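# Seat a loose fuse into an empty clip holder

## Task

Push the loose fuse into the empty fuse holder until it rests level in both of its clips, with the holder lying flat on the bench; the fuse must stay seated on its own, not because the robot is still holding or pressing it.

## Robot and tools

Robot: a single six-joint arm with a two-finger parallel gripper. There is only one arm, so every command row describes that one arm plus its gripper.

Frame: the scene frame has its origin on the table surface directly under the arm base. +z is up; looking along +x, +y is to the left. The base may be slightly tilted relative to the table. The state line reports end_effector_position (metres) and end_effector_quat_wxyz, plus linear (m/s) and angular (rad/s) velocities, all in this scene frame. The printed hand position can be off from the true one, more so when the arm is stretched far out. end_effector_position is the point between the finger pads when closed, roughly 2 cm behind the fingertips; the fingers point along the gripper's +z axis and open and close along its y axis. Closing pushes the fingertips about 10 mm further along +z.

Tool execute_actions, argument actions: a list holding zero or one item.
- Empty list [] only reports the current state.
- A move is {"rows": [[...]], "steps": N} with N from 1 to 15 (default 15); each step lasts 1/30 s. Each row is used for one step; if there are fewer rows than steps, the final row repeats.
- A wait is {"steps": N} with N up to 300, no rows; it just lets time run from the previous result.
- Optional pictures (true/false) controls whether camera images come back; by default they do.
A rejected call sends nothing to the robot.

Each row is 7 numbers: six absolute joint target angles in radians, in the order waist, shoulder, elbow, forearm roll, wrist pitch, wrist roll, followed by the gripper opening. These are targets to go to, not offsets, and use the same values printed on the Joint positions line. Stated ranges: waist -6.283 to 6.283, shoulder -2.304 to 2.304, elbow -4.224 to 0.061, forearm roll -6.283 to 6.283, wrist pitch -2.164 to 2.164, wrist roll -6.283 to 6.283. A target more than 0.010 rad beyond an end, and beyond the joint's current angle, gets the call refused. True ends may differ from the stated ones by up to 0.010 rad; targets past the true end are clipped and a "joint sent to its limit" line may appear (possibly referring to an earlier, still-running action). No such line does not prove there is more room. The opening is a scale from -1 (closed) to +1 (fully open).

Motion limits: joint targets change at most 3.14 rad/s, accelerating over 0.16 s, with all joints timed to arrive together. Each step's target stays within 0.623 rad of the measured angle, and joint targets are scaled back if they would put the hand more than 70 mm from where it is measured. So large moves need several calls. Between calls the arm keeps heading to the last row sent until it has nearly stopped or a step is HELD.

Result lines: Joint positions and Joint velocities list the six joints (rad, rad/s) then the finger-pad gap (m, m/s; 0.084 m fully open). grip_measured gives the finger opening on the command scale. HELD marks steps where your row was partly or wholly not sent. "joint command not followed" means the clearance check altered or blocked targets (mounts and posts count as part of the arm). Joint torques follow the joint order; they include offsets and noise and are nonzero even without contact. MOTOR HOT appears from 65 °C; at 80 °C an OVER-TEMPERATURE FAULT brakes the arm until it cools. A TORQUE FAULT happens if contact torque reaches a load limit (waist 57, shoulder 57, elbow 47.5, forearm roll 25.6, wrist pitch 18, wrist roll 18 N m, held weight included): the arm backs that joint off, pauses 10 s and drops the rest of the call.

Gripping: to hold the fuse, command an opening well under grip_measured; the bigger the difference, the firmer the squeeze (about 24 N per pad at most). Sending back the grip_measured value still holds lightly. Fast closes can hit harder. Something may occasionally tug the held part or nudge loose items, so grip securely.

zoom_image: camera (cam_high, cam_low or cam_wrist) and region [x0, y0, x1, y1] in pixels of that camera's latest 672x504 image, top-left origin, at most 504 by 504; returns an enlarged view.

show_instructions: no arguments; displays the scene's reference images (here a fuse-holder reference page).

Replying without any tool call ends everything.

Cameras: cam_high and cam_low are fixed; cam_wrist rides on the hand. Calibration data (K, distortion, T_world_to_cam) were supplied and may be off by a couple of degrees and millimetres.

Avoid: dropping the fuse, knocking anything off the table (immediate failure), tipping the holder off flat, slamming into the holder or pressing hard enough to fault. Release the fuse and back off before finishing, so it stays seated without the robot.

Each tool is called after "Emit:" as name(argument=value, ...), one argument or row to a line, values as JSON.

Reference images:

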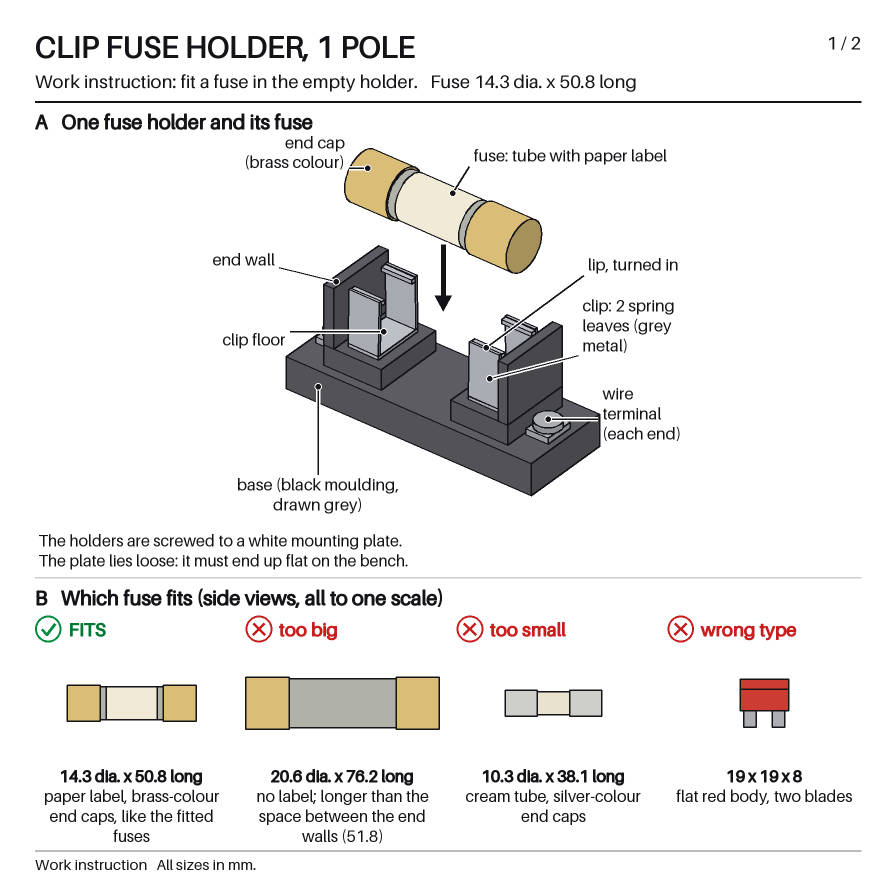

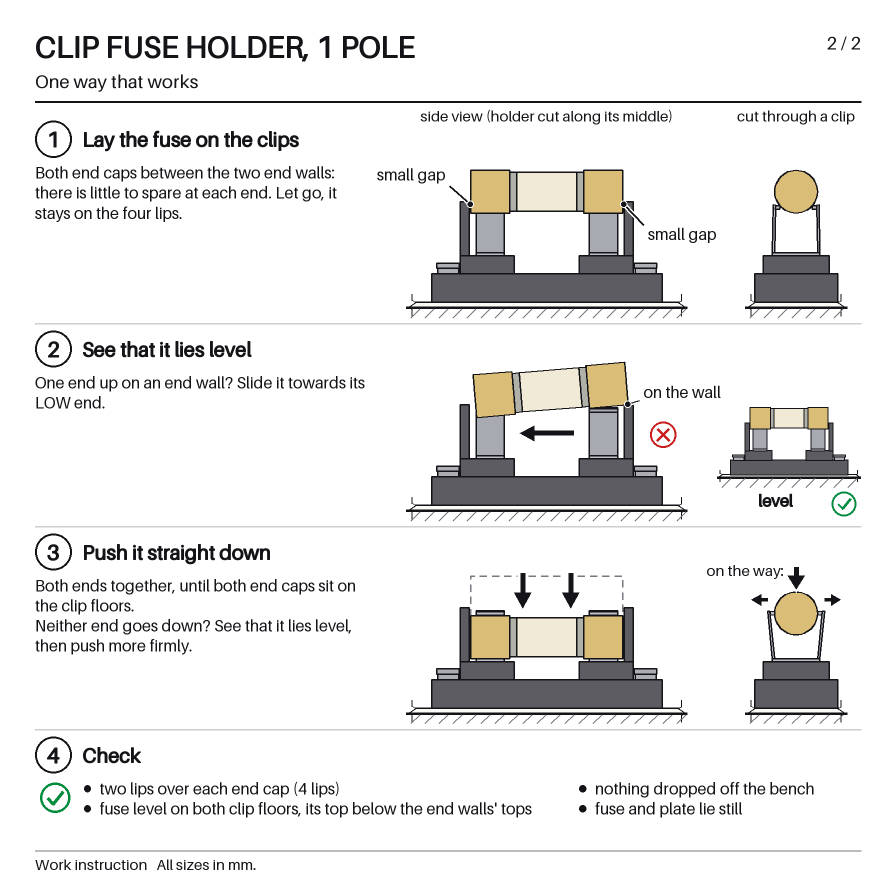

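## Session

Emit:
execute_actions(
  actions=[],
)

Scene clock: 0.00 s of 4306.00 s.
end_effector_position=(+0.2340, -0.0445, +0.1252) grip_measured=+1.00 end_effector_quat_wxyz=(-0.389, -0.382, +0.814, +0.200) end_effector_velocity=(+0.000, -0.000, +0.000) end_effector_angular_velocity=(+0.000, -0.001, -0.000)
Joint positions: [-0.297 -1.164 -1.032  0.208 -1.009  1.306  0.084]
Joint velocities: [-0.001  0.     0.     0.     0.    -0.001  0.   ]
Joint torques (N m, as the arm reports them, + toward a larger angle): no reading

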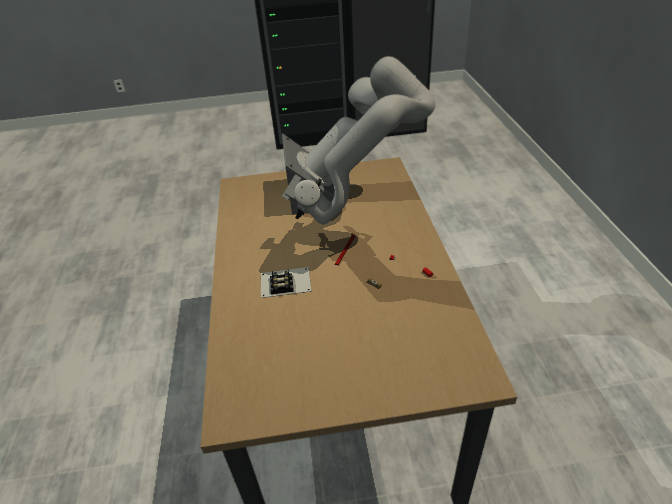

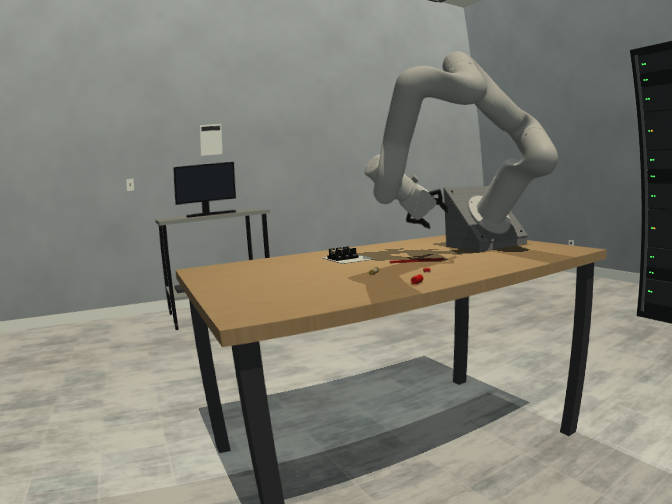

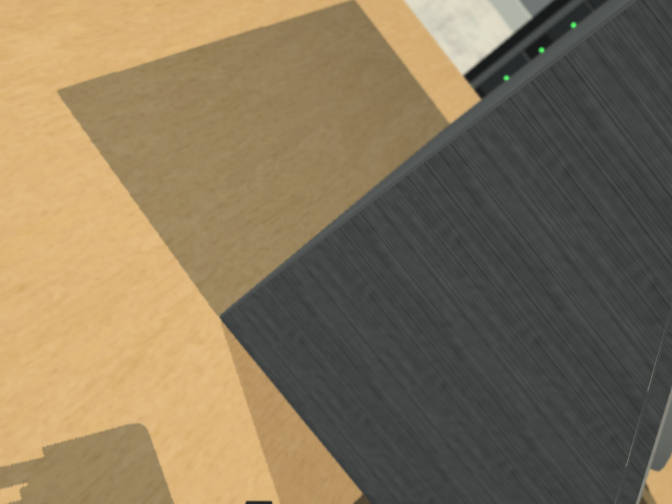

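Emit:
execute_actions(
  actions=[
    {"rows":[[-0.097,-1.164,-1.032,0.208,-1.009,1.306,1]],"steps":6},
  ],
  pictures=false,
)

Emit:
execute_actions(
  actions=[
    {"rows":[[-0.097,-1.164,-1.032,0.208,-1.009,1.306,1]],"steps":15},
  ],
  pictures=false,
)

Emit:
execute_actions(
  actions=[
    {"rows":[[-0.097,-1.064,-1.032,0.208,-1.009,1.306,1]],"steps":15},
  ],
  pictures=false,
)

Emit:
execute_actions(
  actions=[
    {"rows":[[-0.097,-1.064,-1.182,0.208,-1.009,1.306,1]],"steps":15},
  ],
)

Scene clock: 30.47 s of 4306.00 s.
end_effector_position=(+0.2368, -0.0253, +0.1058) grip_measured=+1.00 end_effector_quat_wxyz=(-0.429, -0.407, +0.781, +0.199) end_effector_velocity=(+0.005, +0.150, -0.149) end_effector_angular_velocity=(+0.003, +0.631, +0.616)
Joint positions: [-0.181 -1.164 -1.032  0.208 -1.009  1.306  0.084]
Joint velocities: [ 0.887 -0.003  0.003  0.004 -0.004  0.002  0.   ]
Joint torques (N m, as the arm reports them, + toward a larger angle): [-46.92  29.94  -6.94   1.51  -0.9   -0.58]
Steps of this call (steps 1 to 90: nothing new was sent; then 27.27 s passed at rest; steps 91 to 96: all 6 steps of this action). Readings (joint positions):
91: [-0.297 -1.164 -1.032 0.208 -1.009 1.306]
92: [-0.292 -1.164 -1.032 0.208 -1.009 1.306]
94: [-0.247 -1.164 -1.032 0.208 -1.009 1.306]
96: the state above

Scene clock: 30.97 s of 4306.00 s.
end_effector_position=(+0.2365, -0.0113, +0.0918) grip_measured=+1.00 end_effector_quat_wxyz=(-0.458, -0.423, +0.756, +0.199) end_effector_velocity=(+0.001, +0.001, -0.001) end_effector_angular_velocity=(+0.000, +0.004, +0.005)
Joint positions: [-0.098 -1.164 -1.032  0.208 -1.009  1.306  0.084]
Joint velocities: [ 0.007  0.001 -0.001  0.001 -0.    -0.    -0.   ]
Joint torques (N m, as the arm reports them, + toward a larger angle): [-22.51  30.68  -5.26   1.66  -0.91  -0.46]
Steps of this call (steps 1 to 15: all 15 steps of this action). Readings (joint positions):
1: [-0.155 -1.164 -1.032 0.208 -1.009 1.306]
2: [-0.137 -1.164 -1.032 0.208 -1.009 1.306]
4: [-0.116 -1.164 -1.032 0.208 -1.009 1.306]
8: [-0.103 -1.164 -1.032 0.208 -1.009 1.306]
15: the state above

Scene clock: 31.47 s of 4306.00 s.
end_effector_position=(+0.2732, +0.0028, +0.1126) grip_measured=+1.00 end_effector_quat_wxyz=(-0.441, -0.453, +0.757, +0.163) end_effector_velocity=(+0.006, +0.003, +0.004) end_effector_angular_velocity=(-0.002, -0.010, +0.011)
Joint positions: [-0.097 -1.066 -1.032  0.208 -1.009  1.306  0.084]
Joint velocities: [ 0.001  0.016  0.     0.    -0.001 -0.    -0.   ]
Joint torques (N m, as the arm reports them, + toward a larger angle): [-24.26  30.41  -7.43   1.51  -0.81  -0.46]
Steps of this call (steps 1 to 15: all 15 steps of this action). Readings (joint positions):
1: [-0.098 -1.164 -1.032 0.208 -1.009 1.306]
2: [-0.098 -1.159 -1.031 0.208 -1.009 1.306]
4: [-0.097 -1.128 -1.031 0.208 -1.009 1.306]
8: [-0.097 -1.080 -1.033 0.208 -1.009 1.306]
15: the state above

Scene clock: 31.97 s of 4306.00 s.
end_effector_position=(+0.3550, -0.0079, +0.1175) grip_measured=+1.00 end_effector_quat_wxyz=(-0.414, -0.495, +0.756, +0.109) end_effector_velocity=(+0.015, -0.001, +0.002) end_effector_angular_velocity=(-0.003, -0.018, +0.019)
Joint positions: [-0.097 -1.064 -1.179  0.208 -1.009  1.306  0.084]
Joint velocities: [ 0.     0.    -0.028  0.    -0.002 -0.001 -0.   ]
Joint torques (N m, as the arm reports them, + toward a larger angle): [-25.09  31.14  -9.95   1.81  -0.77  -0.49]
Steps of this call (steps 1 to 15: all 15 steps of this action). Readings (joint positions):
1: [-0.097 -1.065 -1.032 0.208 -1.009 1.306]
2: [-0.097 -1.066 -1.037 0.208 -1.009 1.306]
4: [-0.097 -1.066 -1.074 0.208 -1.009 1.306]
8: [-0.097 -1.063 -1.152 0.208 -1.009 1.306]
15: the state above
camera_calibration (this result's frames):
cam_wrist: T_world_to_cam=[[-0.654073, 0.481796, 0.583147, 0.196933], [0.171882, 0.845416, -0.505696, 0.0662066], [-0.736644, -0.23053, -0.635776, 0.467637], [0, 0, 0, 1]] pos_world=[0.461911, -0.0430498, 0.215952]

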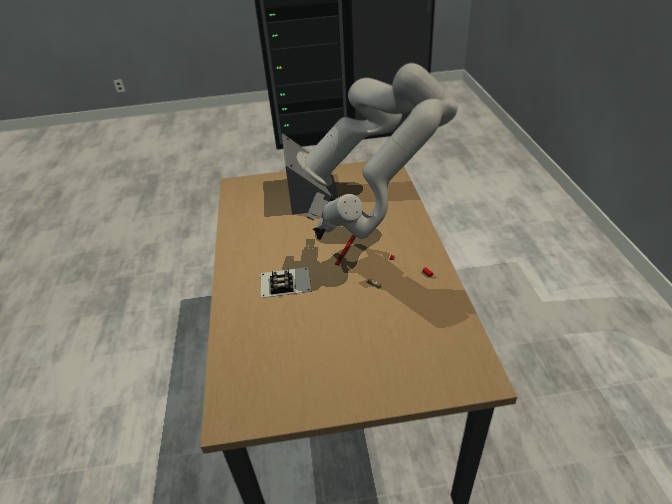

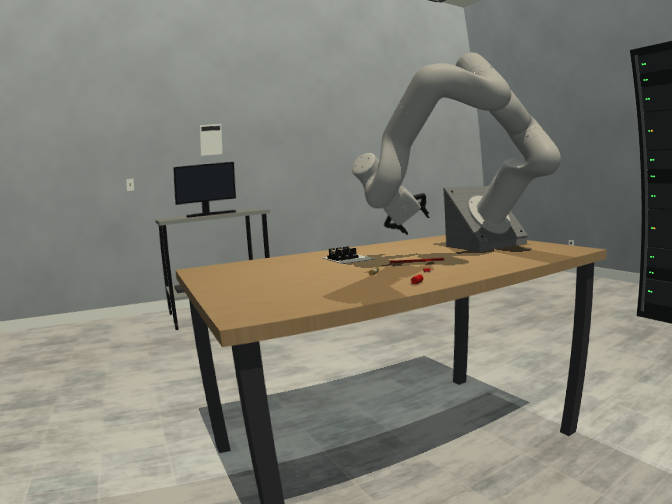

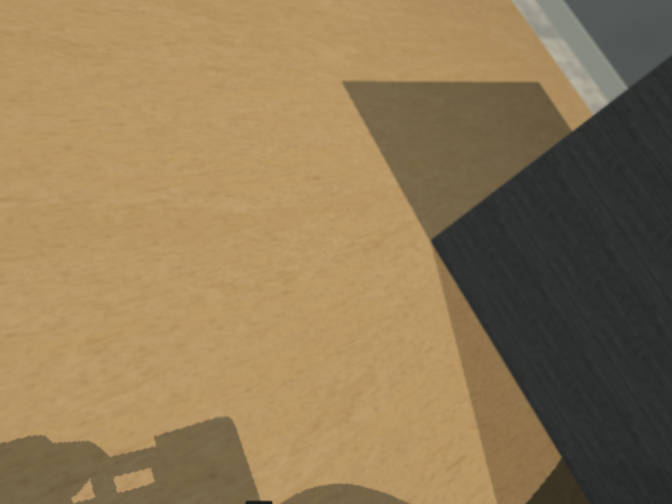

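Emit:
execute_actions(
  actions=[
    {"rows":[[0,-1.064,-1.182,0,-1.009,1.306,1]],"steps":15},
  ],
  pictures=false,
)

Emit:
execute_actions(
  actions=[
    {"rows":[[0,-1.064,-1.182,0,-0.709,1.306,1]],"steps":15},
  ],
  pictures=false,
)

Emit:
execute_actions(
  actions=[
    {"rows":[[0,-1.064,-1.182,0,-0.709,1.606,1]],"steps":15},
  ],
  pictures=false,
)

Emit:
execute_actions(
  actions=[
    {"rows":[[0,-0.864,-1.182,0,-0.709,1.606,1]],"steps":15},
  ],
  pictures=false,
)

Scene clock: 69.57 s of 4306.00 s.
end_effector_position=(+0.3497, -0.0139, +0.1229) grip_measured=+1.00 end_effector_quat_wxyz=(-0.505, -0.553, +0.654, +0.107) end_effector_velocity=(-0.000, -0.001, +0.001) end_effector_angular_velocity=(-0.004, +0.039, +0.039)
Joint positions: [-0.002 -1.064 -1.182  0.004 -1.009  1.306  0.084]
Joint velocities: [ 0.018 -0.001 -0.    -0.038  0.    -0.     0.   ]
Joint torques (N m, as the arm reports them, + toward a larger angle): [-26.92  33.09  -8.9    1.56  -0.91  -0.33]
Steps of this call (steps 1 to 15: the robot went on to your last target; steps 16 to 90: nothing new was sent; then 34.10 s passed at rest; steps 91 to 105: all 15 steps of this action). Readings (joint positions):
91: [-0.097 -1.064 -1.182 0.207 -1.009 1.306]
92: [-0.094 -1.064 -1.182 0.201 -1.009 1.306]
94: [-0.074 -1.064 -1.182 0.155 -1.009 1.306]
98: [-0.019 -1.064 -1.182 0.044 -1.009 1.306]
105: the state above

Scene clock: 70.07 s of 4306.00 s.
end_effector_position=(+0.4021, -0.0498, +0.0900) grip_measured=+1.00 end_effector_quat_wxyz=(+0.448, +0.624, -0.640, +0.008) end_effector_velocity=(+0.013, -0.007, -0.006) end_effector_angular_velocity=(-0.002, -0.046, +0.047)
Joint positions: [-0.    -1.064 -1.182  0.    -0.715  1.306  0.084]
Joint velocities: [ 0.     0.     0.001  0.     0.067 -0.001  0.   ]
Joint torques (N m, as the arm reports them, + toward a larger angle): [-28.42  33.2   -7.91   1.86  -0.86  -0.4 ]
Steps of this call (steps 1 to 15: all 15 steps of this action). Readings (joint positions):
1: [-0.002 -1.064 -1.182 0.003 -1.008 1.306]
2: [-0.001 -1.064 -1.182 0.002 -1.002 1.306]
4: [-0.001 -1.064 -1.182 0.001 -0.951 1.306]
8: [-0.000 -1.064 -1.182 0.000 -0.788 1.306]
15: the state above

Scene clock: 70.57 s of 4306.00 s.
end_effector_position=(+0.4034, -0.0504, +0.0894) grip_measured=+1.00 end_effector_quat_wxyz=(-0.440, -0.525, +0.725, -0.075) end_effector_velocity=(+0.001, -0.000, -0.000) end_effector_angular_velocity=(-0.038, -0.039, -0.038)
Joint positions: [-0.    -1.064 -1.182  0.    -0.709  1.6    0.084]
Joint velocities: [ 0.     0.    -0.001 -0.001  0.001  0.068 -0.   ]
Joint torques (N m, as the arm reports them, + toward a larger angle): [-24.98  32.43  -8.61   1.53  -0.71  -0.53]
Steps of this call (steps 1 to 15: all 15 steps of this action). Readings (joint positions):
1: [-0.000 -1.064 -1.182 0.000 -0.714 1.307]
2: [-0.000 -1.064 -1.182 0.000 -0.712 1.313]
4: [-0.000 -1.064 -1.182 0.000 -0.711 1.364]
8: [-0.000 -1.064 -1.182 0.000 -0.709 1.526]
15: the state above

Scene clock: 71.07 s of 4306.00 s.
end_effector_position=(+0.4762, +0.0075, +0.1512) grip_measured=+1.00 end_effector_quat_wxyz=(-0.386, -0.563, +0.717, -0.144) end_effector_velocity=(+0.018, +0.021, +0.022) end_effector_angular_velocity=(-0.003, -0.042, +0.041)
Joint positions: [ 0.    -0.872 -1.182 -0.    -0.709  1.606  0.084]
Joint velocities: [ 0.     0.068  0.009  0.    -0.     0.001 -0.   ]
Joint torques (N m, as the arm reports them, + toward a larger angle): [-26.18  27.45 -10.9    1.68  -0.65  -0.3 ]
Steps of this call (steps 1 to 15: all 15 steps of this action). Readings (joint positions):
1: [-0.000 -1.064 -1.182 0.000 -0.709 1.601]
2: [0.000 -1.059 -1.181 -0.000 -0.709 1.603]
4: [0.000 -1.024 -1.180 -0.000 -0.709 1.604]
8: [-0.000 -0.937 -1.183 0.000 -0.709 1.605]
15: the state above

Emit:
zoom_image(
  camera="cam_high",
  region=[250,230,450,320],
)

Emit:
zoom_image(
  camera="cam_low",
  region=[310,230,450,293],
)

Region (250, 230, 450, 320) of cam_high's 672x504 image, scaled by 2.520, with more detail than that image has; it fills the top 227 rows of this view, and the rest is white.

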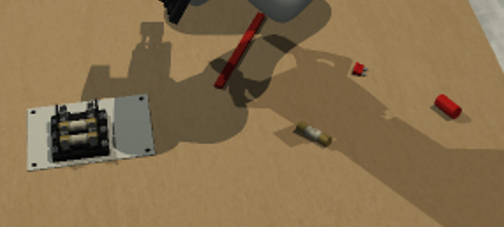

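Region (310, 230, 450, 293) of cam_low's 672x504 image, scaled by 3.600, with more detail than that image has; it fills the top 227 rows of this view, and the rest is white.

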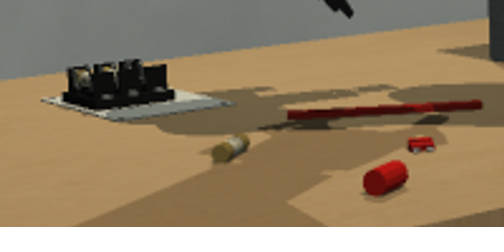

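Emit:
execute_actions(
  actions=[
    {"rows":[[-0.01,-0.9,-1.3,0.2,-0.78,1.58,1],[-0.025,-0.92,-1.4,0.4,-0.84,1.56,1],[-0.04,-0.95,-1.5,0.6,-0.9,1.54,1],[-0.06,-1.0,-1.6,0.8,-0.97,1.52,1],[-0.078,-1.0546,-1.7067,0.957,-1.033,1.5,1]],"steps":15},
  ],
  pictures=false,
)

Emit:
execute_actions(
  actions=[
    {"rows":[[-0.078,-1.0546,-1.7067,0.957,-1.033,1.5,1]],"steps":15},
  ],
)

Scene clock: 130.97 s of 4306.00 s.
end_effector_position=(+0.6037, +0.0844, +0.1370) grip_measured=+1.00 end_effector_quat_wxyz=(-0.191, -0.472, +0.857, -0.083) end_effector_velocity=(+0.306, +0.212, -0.023) end_effector_angular_velocity=(+0.851, -0.856, -0.606)
Joint positions: [-0.046 -0.977 -1.5    0.527 -0.905  1.542  0.084]
Joint velocities: [-0.098 -0.239 -0.633  1.319 -0.393 -0.127 -0.   ]
Joint torques (N m, as the arm reports them, + toward a larger angle): [-30.68  36.1  -14.31   1.38  -0.14  -0.5 ]
Steps of this call (steps 1 to 15: the robot went on to your last target; steps 16 to 90: nothing new was sent; then 56.40 s passed at rest; steps 91 to 105: all 15 steps of this action). Readings (joint positions):
91: [-0.000 -0.864 -1.182 0.001 -0.709 1.606]
92: [-0.000 -0.865 -1.185 0.007 -0.712 1.605]
94: [-0.003 -0.874 -1.213 0.056 -0.729 1.599]
98: [-0.019 -0.912 -1.329 0.227 -0.799 1.576]
105: the state above

Scene clock: 131.47 s of 4306.00 s.
end_effector_position=(+0.7096, +0.1568, +0.1486) grip_measured=+1.00 end_effector_quat_wxyz=(-0.006, -0.412, +0.911, -0.002) end_effector_velocity=(+0.024, +0.017, +0.006) end_effector_angular_velocity=(+0.077, -0.060, -0.027)
Joint positions: [-0.077 -1.053 -1.702  0.947 -1.03   1.501  0.084]
Joint velocities: [-0.006 -0.019 -0.044  0.096 -0.031 -0.009 -0.   ]
Joint torques (N m, as the arm reports them, + toward a larger angle): [-32.06  38.61 -15.85   2.56  -0.23  -0.49]
Steps of this call (steps 1 to 15: all 15 steps of this action). Readings (joint positions):
1: [-0.049 -0.984 -1.521 0.571 -0.918 1.537]
2: [-0.052 -0.992 -1.542 0.614 -0.931 1.533]
4: [-0.059 -1.008 -1.582 0.698 -0.956 1.525]
8: [-0.070 -1.036 -1.657 0.854 -1.002 1.510]
15: the state above
camera_calibration (this result's frames):
cam_wrist: T_world_to_cam=[[-0.756343, 0.65409, 0.0105533, 0.461989], [0.654128, 0.756384, 0.000182053, -0.521722], [-0.0078633, 0.00704092, -0.999944, 0.286275], [0, 0, 0, 1]] pos_world=[0.692946, 0.0904247, 0.281479]

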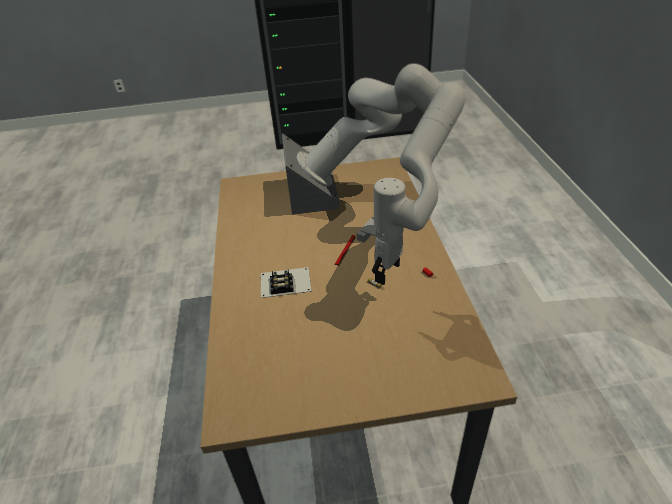

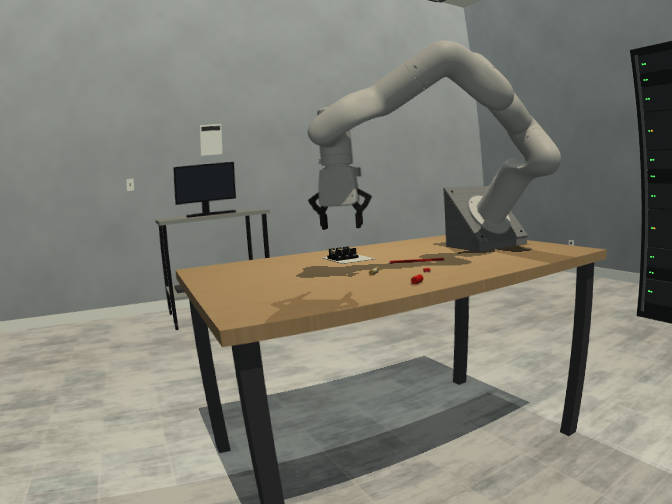

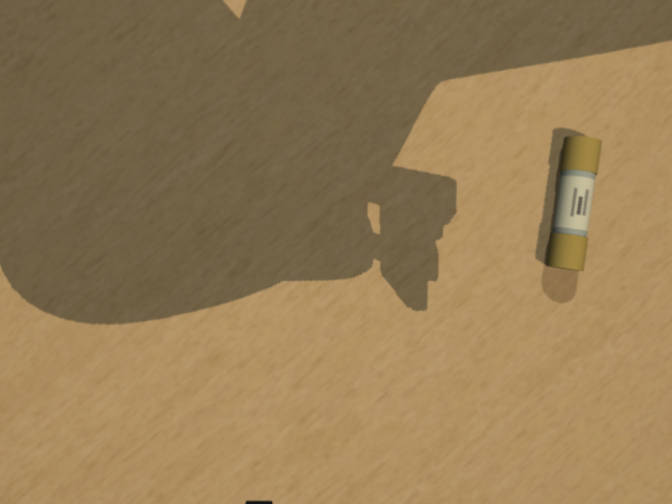

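Emit:
zoom_image(
  camera="cam_high",
  region=[320,170,460,310],
)

Region (320, 170, 460, 310) of cam_high's 672x504 image, scaled by 3.600, with more detail than that image has.

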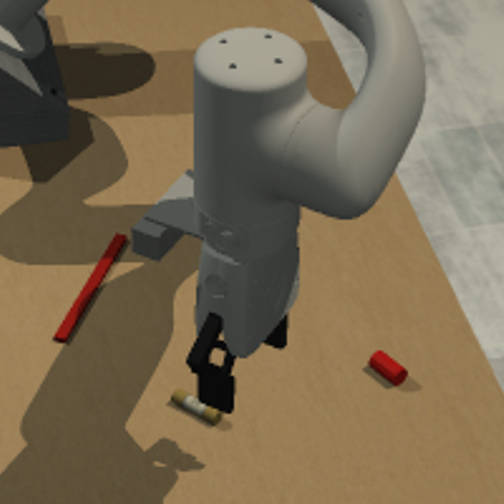

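Emit:
execute_actions(
  actions=[
    {"rows":[[-0.074,-1.025,-1.605,1.0,-0.995,1.46,1],[-0.07,-0.99,-1.505,1.045,-0.96,1.42,1],[-0.066,-0.96,-1.41,1.09,-0.925,1.38,1],[-0.0616,-0.9244,-1.3088,1.131,-0.8905,1.339,1]],"steps":15},
  ],
  pictures=false,
)

Emit:
execute_actions(
  actions=[
    {"rows":[[-0.0616,-0.9244,-1.3088,1.131,-0.8905,1.339,1]],"steps":15},
  ],
)

Scene clock: 191.97 s of 4306.00 s.
end_effector_position=(+0.6141, +0.1413, +0.1019) grip_measured=+1.00 end_effector_quat_wxyz=(-0.001, -0.361, +0.933, +0.002) end_effector_velocity=(-0.068, -0.011, -0.022) end_effector_angular_velocity=(-0.023, -0.007, -0.065)
Joint positions: [-0.063 -0.932 -1.332  1.12  -0.899  1.349  0.084]
Joint velocities: [ 0.008  0.084  0.236  0.109  0.092 -0.104  0.   ]
Joint torques (N m, as the arm reports them, + toward a larger angle): [-29.66  34.76 -18.81   2.12  -0.26  -0.39]
Steps of this call (steps 1 to 15: the robot went on to your last target; steps 16 to 90: nothing new was sent; then 57.00 s passed at rest; steps 91 to 105: all 15 steps of this action). Readings (joint positions):
91: [-0.078 -1.054 -1.706 0.957 -1.033 1.500]
92: [-0.078 -1.053 -1.701 0.960 -1.030 1.497]
94: [-0.076 -1.038 -1.656 0.980 -1.013 1.479]
98: [-0.070 -0.990 -1.504 1.046 -0.960 1.419]
105: the state above

Scene clock: 192.47 s of 4306.00 s.
end_effector_position=(+0.6072, +0.1402, +0.0995) grip_measured=+1.00 end_effector_quat_wxyz=(-0.001, -0.358, +0.934, +0.000) end_effector_velocity=(-0.001, -0.000, +0.000) end_effector_angular_velocity=(-0.000, -0.000, -0.001)
Joint positions: [-0.062 -0.924 -1.309  1.131 -0.891  1.339  0.084]
Joint velocities: [-0.001  0.001  0.002  0.     0.    -0.001  0.   ]
Joint torques (N m, as the arm reports them, + toward a larger angle): [-27.94  33.65 -14.42   2.91  -0.19  -0.4 ]
Steps of this call (steps 1 to 15: all 15 steps of this action). Readings (joint positions):
1: [-0.062 -0.930 -1.326 1.124 -0.897 1.346]
2: [-0.062 -0.928 -1.321 1.126 -0.895 1.344]
4: [-0.062 -0.926 -1.315 1.128 -0.893 1.341]
8: [-0.062 -0.925 -1.311 1.130 -0.891 1.340]
15: the state above
camera_calibration (this result's frames):
cam_wrist: T_world_to_cam=[[-0.673791, 0.738852, 0.0101982, 0.334005], [0.738922, 0.673715, 0.0101233, -0.483032], [0.000608994, 0.0143567, -0.999897, 0.230403], [0, 0, 0, 1]] pos_world=[0.581832, 0.0753383, 0.231863]

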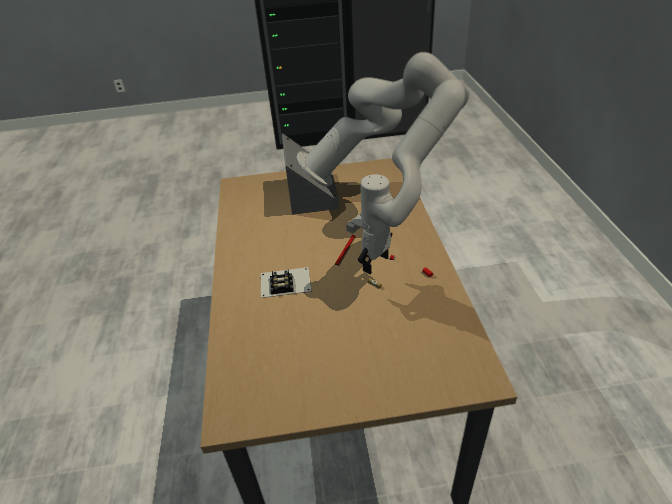

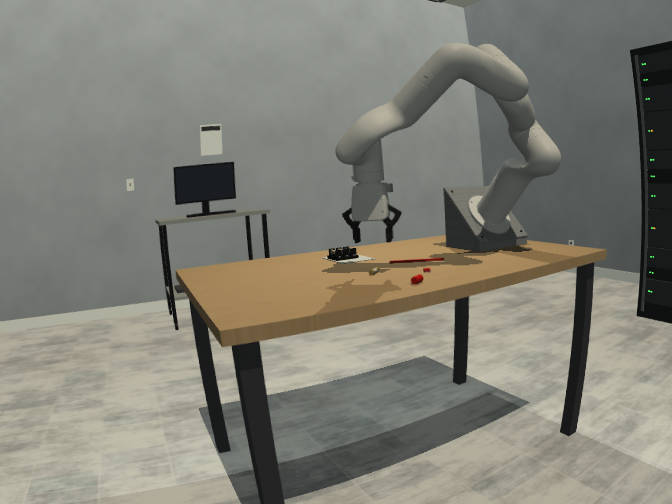

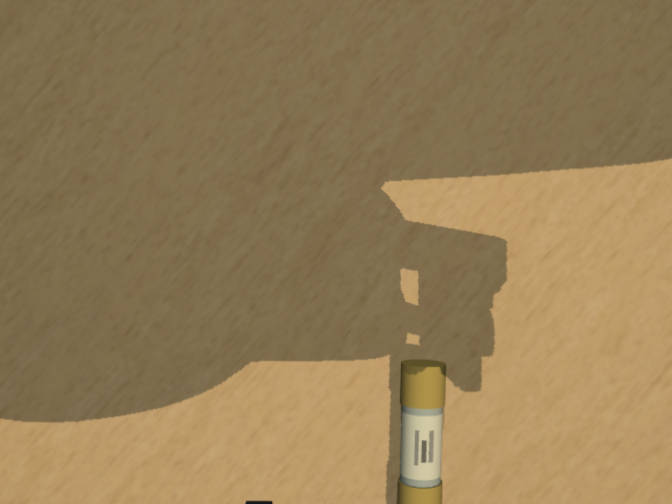

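Emit:
execute_actions(
  actions=[
    {"rows":[[-0.041,-0.948,-1.315,1.161,-0.878,1.32,1],[-0.021,-0.971,-1.322,1.19,-0.865,1.305,1],[0,-0.994,-1.328,1.22,-0.852,1.287,1],[0.0196,-1.0176,-1.3345,1.2521,-0.8399,1.269,1]],"steps":15},
  ],
  pictures=false,
)

Emit:
execute_actions(
  actions=[
    {"rows":[[0.0196,-1.0176,-1.3345,1.2521,-0.8399,1.269,1]],"steps":10},
  ],
)

Emit:
zoom_image(
  camera="cam_low",
  region=[320,200,440,290],
)

Scene clock: 220.03 s of 4306.00 s.
end_effector_position=(+0.6071, +0.1404, +0.0317) grip_measured=+1.00 end_effector_quat_wxyz=(-0.001, -0.358, +0.934, +0.001) end_effector_velocity=(+0.002, -0.000, -0.016) end_effector_angular_velocity=(-0.002, -0.007, +0.002)
Joint positions: [ 0.017 -1.015 -1.334  1.249 -0.841  1.271  0.084]
Joint velocities: [ 0.019 -0.023 -0.01   0.035  0.014 -0.02   0.   ]
Joint torques (N m, as the arm reports them, + toward a larger angle): [-30.4   35.38 -11.71   2.16  -0.05  -0.42]
Steps of this call (steps 1 to 15: the robot went on to your last target; steps 16 to 90: nothing new was sent; then 24.07 s passed at rest; steps 91 to 105: all 15 steps of this action). Readings (joint positions):
91: [-0.061 -0.925 -1.309 1.131 -0.890 1.339]
92: [-0.060 -0.927 -1.310 1.135 -0.889 1.336]
94: [-0.047 -0.941 -1.315 1.154 -0.880 1.325]
98: [-0.003 -0.991 -1.326 1.216 -0.855 1.290]
105: the state above

Scene clock: 220.37 s of 4306.00 s.
end_effector_position=(+0.6069, +0.1403, +0.0297) grip_measured=+1.00 end_effector_quat_wxyz=(-0.001, -0.358, +0.934, +0.001) end_effector_velocity=(-0.000, -0.000, -0.001) end_effector_angular_velocity=(+0.000, +0.001, -0.001)
Joint positions: [ 0.019 -1.017 -1.335  1.252 -0.84   1.269  0.084]
Joint velocities: [ 0.001 -0.002 -0.     0.002  0.    -0.001 -0.   ]
Joint torques (N m, as the arm reports them, + toward a larger angle): [-30.2   36.09 -12.38   2.79  -0.09  -0.47]
Steps of this call (steps 1 to 10: all 10 steps of this action). Readings (joint positions):
1: [0.018 -1.015 -1.334 1.250 -0.841 1.270]
2: [0.018 -1.016 -1.334 1.250 -0.841 1.270]
4: [0.019 -1.017 -1.334 1.251 -0.840 1.269]
8: [0.019 -1.017 -1.335 1.252 -0.840 1.269]
10: the state above
camera_calibration (this result's frames):
cam_wrist: T_world_to_cam=[[-0.674572, 0.738135, 0.0104237, 0.334951], [0.738208, 0.674493, 0.0103998, -0.481898], [0.000645759, 0.0147102, -0.999892, 0.160541], [0, 0, 0, 1]] pos_world=[0.581586, 0.0754359, 0.162044]

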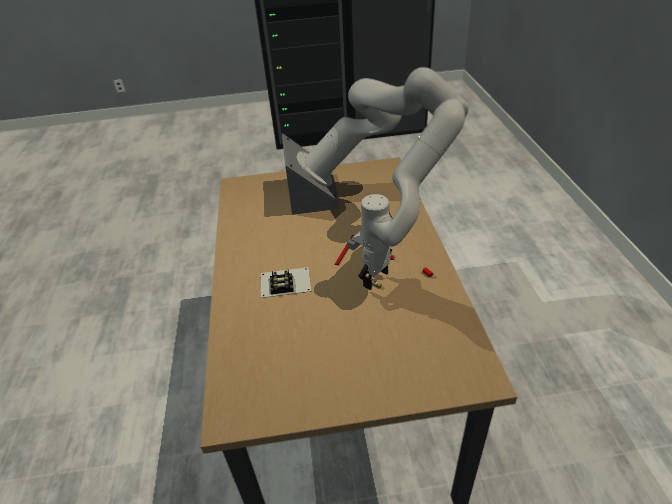

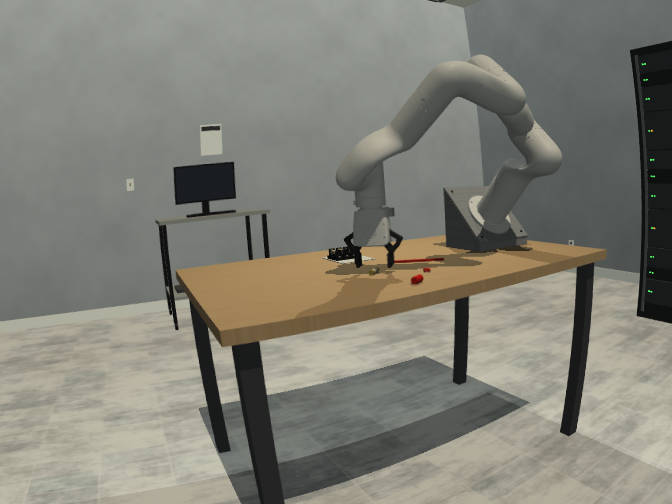

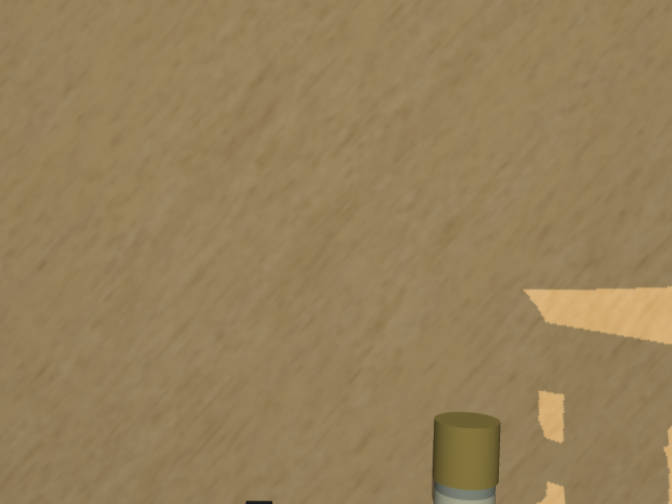

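Region (320, 200, 440, 290) of cam_low's 672x504 image, scaled by 4.200, with more detail than that image has; it fills the top 378 rows of this view, and the rest is white.

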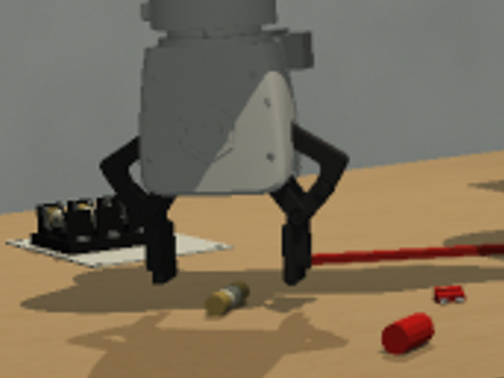

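Emit:
execute_actions(
  actions=[
    {"rows":[[0.0277,-1.027,-1.337,1.264,-0.835,1.262,1],[0.0277,-1.027,-1.337,1.264,-0.835,1.262,1],[0.0277,-1.027,-1.337,1.264,-0.835,1.262,1],[0.0277,-1.027,-1.337,1.264,-0.835,1.262,1],[0.0277,-1.027,-1.337,1.264,-0.835,1.262,0.3],[0.0277,-1.027,-1.337,1.264,-0.835,1.262,0.3],[0.0277,-1.027,-1.337,1.264,-0.835,1.262,0.3],[0.0277,-1.027,-1.337,1.264,-0.835,1.262,-0.3],[0.0277,-1.027,-1.337,1.264,-0.835,1.262,-0.3],[0.0277,-1.027,-1.337,1.264,-0.835,1.262,-0.3],[0.0277,-1.027,-1.337,1.264,-0.835,1.262,-0.85]],"steps":15},
  ],
  pictures=false,
)

Emit:
execute_actions(
  actions=[
    {"rows":[[0.0277,-1.027,-1.337,1.264,-0.835,1.262,-0.85]],"steps":15},
  ],
)

Emit:
zoom_image(
  camera="cam_low",
  region=[320,200,440,290],
)

Scene clock: 233.80 s of 4306.00 s.
end_effector_position=(+0.6062, +0.1401, +0.0227) grip_measured=-0.71 end_effector_quat_wxyz=(-0.002, -0.358, +0.934, +0.000) end_effector_velocity=(-0.000, -0.001, -0.001) end_effector_angular_velocity=(-0.001, -0.000, -0.001)
Joint positions: [ 0.028 -1.027 -1.337  1.264 -0.835  1.262  0.013]
Joint velocities: [ 0.001 -0.002 -0.     0.002  0.002 -0.001 -0.016]
Joint torques (N m, as the arm reports them, + toward a larger angle): [-29.87  35.58 -12.75   2.67  -0.14  -0.37]
Steps of this call (steps 1 to 15: the robot went on to your last target; steps 16 to 90: nothing new was sent; then 9.93 s passed at rest; steps 91 to 105: all 15 steps of this action). Readings (joint positions):
91: [0.020 -1.018 -1.335 1.252 -0.840 1.269]
92: [0.020 -1.019 -1.335 1.254 -0.839 1.268]
94: [0.023 -1.022 -1.336 1.258 -0.838 1.266]
98: [0.027 -1.026 -1.336 1.262 -0.836 1.263]
105: the state above

Scene clock: 234.30 s of 4306.00 s.
end_effector_position=(+0.6062, +0.1401, +0.0226) grip_measured=-0.71 end_effector_quat_wxyz=(-0.002, -0.358, +0.934, +0.000) end_effector_velocity=(+0.000, +0.001, +0.001) end_effector_angular_velocity=(+0.001, -0.001, +0.000)
Joint positions: [ 0.028 -1.027 -1.337  1.264 -0.835  1.262  0.013]
Joint velocities: [-0.     0.001 -0.     0.    -0.001  0.    -0.   ]
Joint torques (N m, as the arm reports them, + toward a larger angle): [-28.91  34.66 -11.84   2.65   0.04  -0.42]
Steps of this call (steps 1 to 15: all 15 steps of this action). Readings (joint positions):
1: [0.028 -1.027 -1.337 1.264 -0.835 1.262]
2: [0.028 -1.027 -1.337 1.264 -0.835 1.262]
4: [0.028 -1.027 -1.337 1.264 -0.835 1.262]
8: [0.028 -1.027 -1.337 1.264 -0.835 1.262]
15: the state above
camera_calibration (this result's frames):
cam_wrist: T_world_to_cam=[[-0.674455, 0.738243, 0.010356, 0.334659], [0.738316, 0.674388, 0.00952864, -0.481199], [0.0000504822, 0.0140727, -0.999901, 0.153864], [0, 0, 0, 1]] pos_world=[0.580982, 0.0752903, 0.154968]

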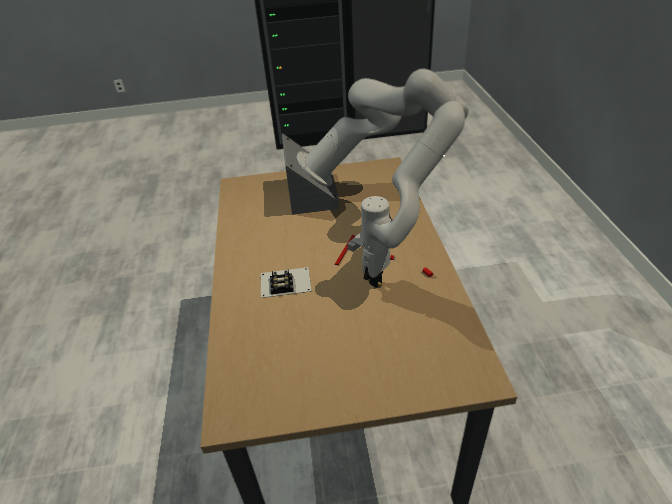

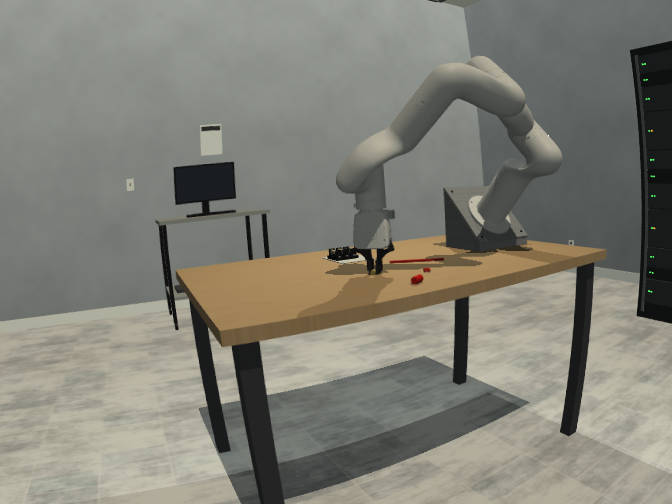

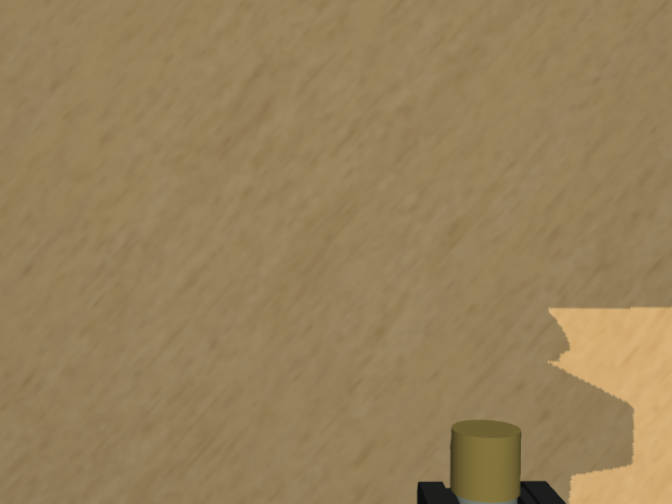

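Region (320, 200, 440, 290) of cam_low's 672x504 image, scaled by 4.200, with more detail than that image has; it fills the top 378 rows of this view, and the rest is white.

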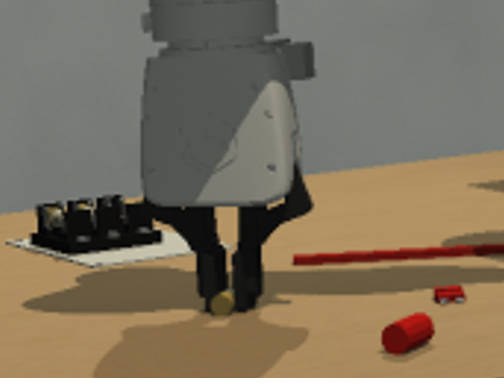

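Emit:
execute_actions(
  actions=[
    {"rows":[[0.01,-1.006,-1.331,1.236,-0.847,1.279,-0.85],[-0.015,-0.977,-1.324,1.2,-0.862,1.3,-0.85],[-0.04,-0.95,-1.316,1.165,-0.876,1.32,-0.85],[-0.062,-0.924,-1.309,1.131,-0.89,1.339,-0.85],[-0.062,-0.924,-1.309,1.131,-0.89,1.339,-0.85],[-0.062,-0.924,-1.309,1.131,-0.89,1.339,-0.85],[-0.062,-0.924,-1.309,1.131,-0.89,1.339,-0.85],[-0.13,-0.97,-1.34,1.1,-0.89,1.12,-0.85],[-0.13,-0.97,-1.34,1.1,-0.89,1.12,-0.85],[-0.2,-1.03,-1.37,1.065,-0.89,0.9,-0.85],[-0.2,-1.03,-1.37,1.065,-0.89,0.9,-0.85],[-0.27,-1.1,-1.4,1.03,-0.89,0.68,-0.85]],"steps":15},
  ],
  pictures=false,
)

Emit:
execute_actions(
  actions=[
    {"rows":[[-0.33,-1.165,-1.425,1.0,-0.892,0.47,-0.85],[-0.33,-1.165,-1.425,1.0,-0.892,0.47,-0.85],[-0.33,-1.165,-1.425,1.0,-0.892,0.47,-0.85],[-0.396,-1.236,-1.453,0.966,-0.894,0.253,-0.85]],"steps":15},
  ],
  pictures=false,
)

Emit:
execute_actions(
  actions=[
    {"rows":[[-0.396,-1.236,-1.453,0.966,-0.894,0.253,-0.85]],"steps":12},
  ],
)

Scene clock: 259.90 s of 4306.00 s.
end_effector_position=(+0.6091, +0.0877, +0.1096) grip_measured=-0.71 end_effector_quat_wxyz=(+0.002, -0.441, +0.897, -0.007) end_effector_velocity=(-0.041, -0.334, +0.061) end_effector_angular_velocity=(-0.052, +0.019, +1.039)
Joint positions: [-0.131 -0.987 -1.344  1.105 -0.886  1.104  0.013]
Joint velocities: [-0.447 -0.38  -0.166 -0.238 -0.009 -1.356  0.   ]
Joint torques (N m, as the arm reports them, + toward a larger angle): [-30.09  35.66 -14.07   3.35  -0.19  -0.45]
Steps of this call (steps 1 to 15: the robot went on to your last target; steps 16 to 90: nothing new was sent; then 22.10 s passed at rest; steps 91 to 105: all 15 steps of this action). Readings (joint positions):
91: [0.028 -1.027 -1.337 1.264 -0.835 1.262]
92: [0.026 -1.025 -1.336 1.260 -0.837 1.264]
94: [0.013 -1.010 -1.331 1.240 -0.845 1.276]
98: [-0.035 -0.955 -1.319 1.172 -0.873 1.315]
105: the state above

Scene clock: 260.40 s of 4306.00 s.
end_effector_position=(+0.5674, -0.0677, +0.1279) grip_measured=-0.71 end_effector_quat_wxyz=(-0.003, -0.656, +0.755, -0.003) end_effector_velocity=(-0.123, -0.282, +0.016) end_effector_angular_velocity=(+0.045, +0.030, +1.006)
Joint positions: [-0.342 -1.184 -1.431  0.994 -0.892  0.432  0.013]
Joint velocities: [-0.404 -0.387 -0.162 -0.208 -0.01  -1.31   0.   ]
Joint torques (N m, as the arm reports them, + toward a larger angle): [-24.1   40.6  -16.02   3.36  -0.06  -0.36]
Steps of this call (steps 1 to 15: all 15 steps of this action). Readings (joint positions):
1: [-0.145 -1.000 -1.350 1.097 -0.886 1.059]
2: [-0.160 -1.012 -1.355 1.089 -0.887 1.014]
4: [-0.188 -1.037 -1.367 1.074 -0.888 0.925]
8: [-0.245 -1.091 -1.390 1.045 -0.889 0.752]
15: the state above

Scene clock: 260.80 s of 4306.00 s.
end_effector_position=(+0.5506, -0.1035, +0.1298) grip_measured=-0.71 end_effector_quat_wxyz=(+0.001, +0.706, -0.708, -0.001) end_effector_velocity=(-0.005, -0.007, -0.001) end_effector_angular_velocity=(+0.003, +0.002, +0.023)
Joint positions: [-0.395 -1.235 -1.453  0.967 -0.894  0.256  0.013]
Joint velocities: [-0.01  -0.011 -0.003 -0.005 -0.001 -0.032 -0.   ]
Joint torques (N m, as the arm reports them, + toward a larger angle): [-27.51  38.18 -17.46   2.59  -0.08  -0.37]
Steps of this call (steps 1 to 12: all 12 steps of this action). Readings (joint positions):
1: [-0.355 -1.197 -1.436 0.988 -0.893 0.390]
2: [-0.366 -1.207 -1.440 0.982 -0.893 0.354]
4: [-0.381 -1.222 -1.446 0.974 -0.893 0.305]
8: [-0.392 -1.232 -1.451 0.968 -0.894 0.266]
12: the state above
camera_calibration (this result's frames):
cam_wrist: T_world_to_cam=[[-0.999922, -0.005298, 0.0113523, 0.578024], [-0.00515778, 0.99991, 0.0123456, 0.165857], [-0.0114167, 0.0122861, -0.999859, 0.270586], [0, 0, 0, 1]] pos_world=[0.581923, -0.166104, 0.261939]

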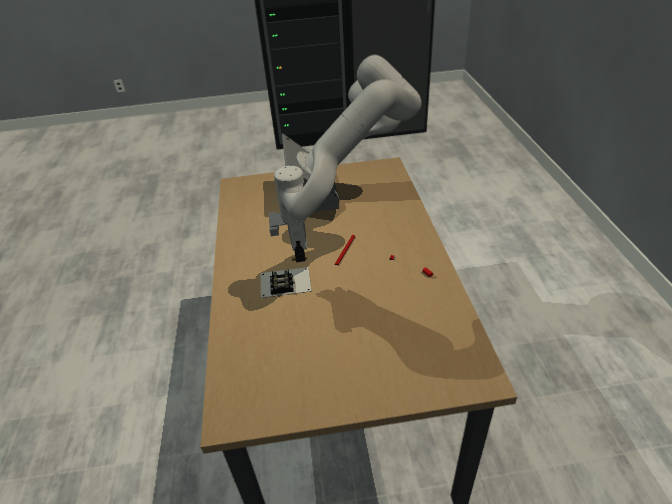

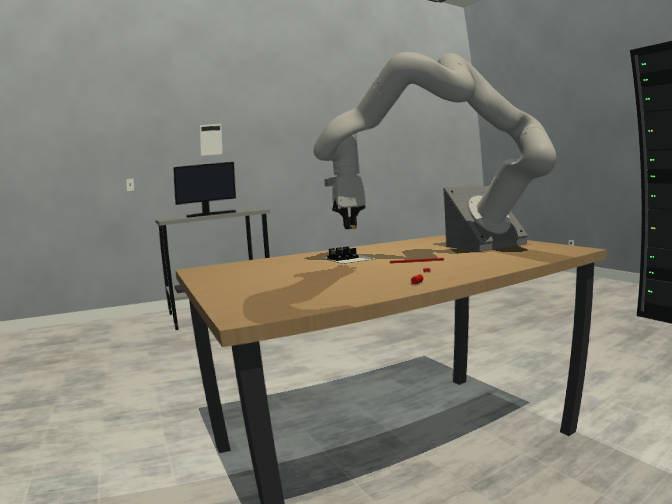

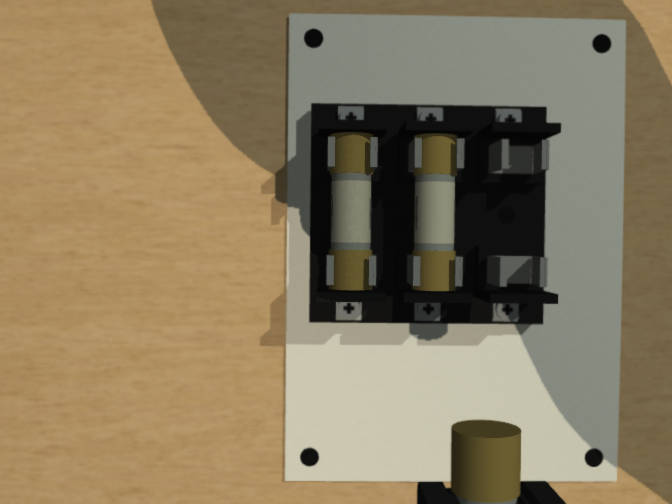

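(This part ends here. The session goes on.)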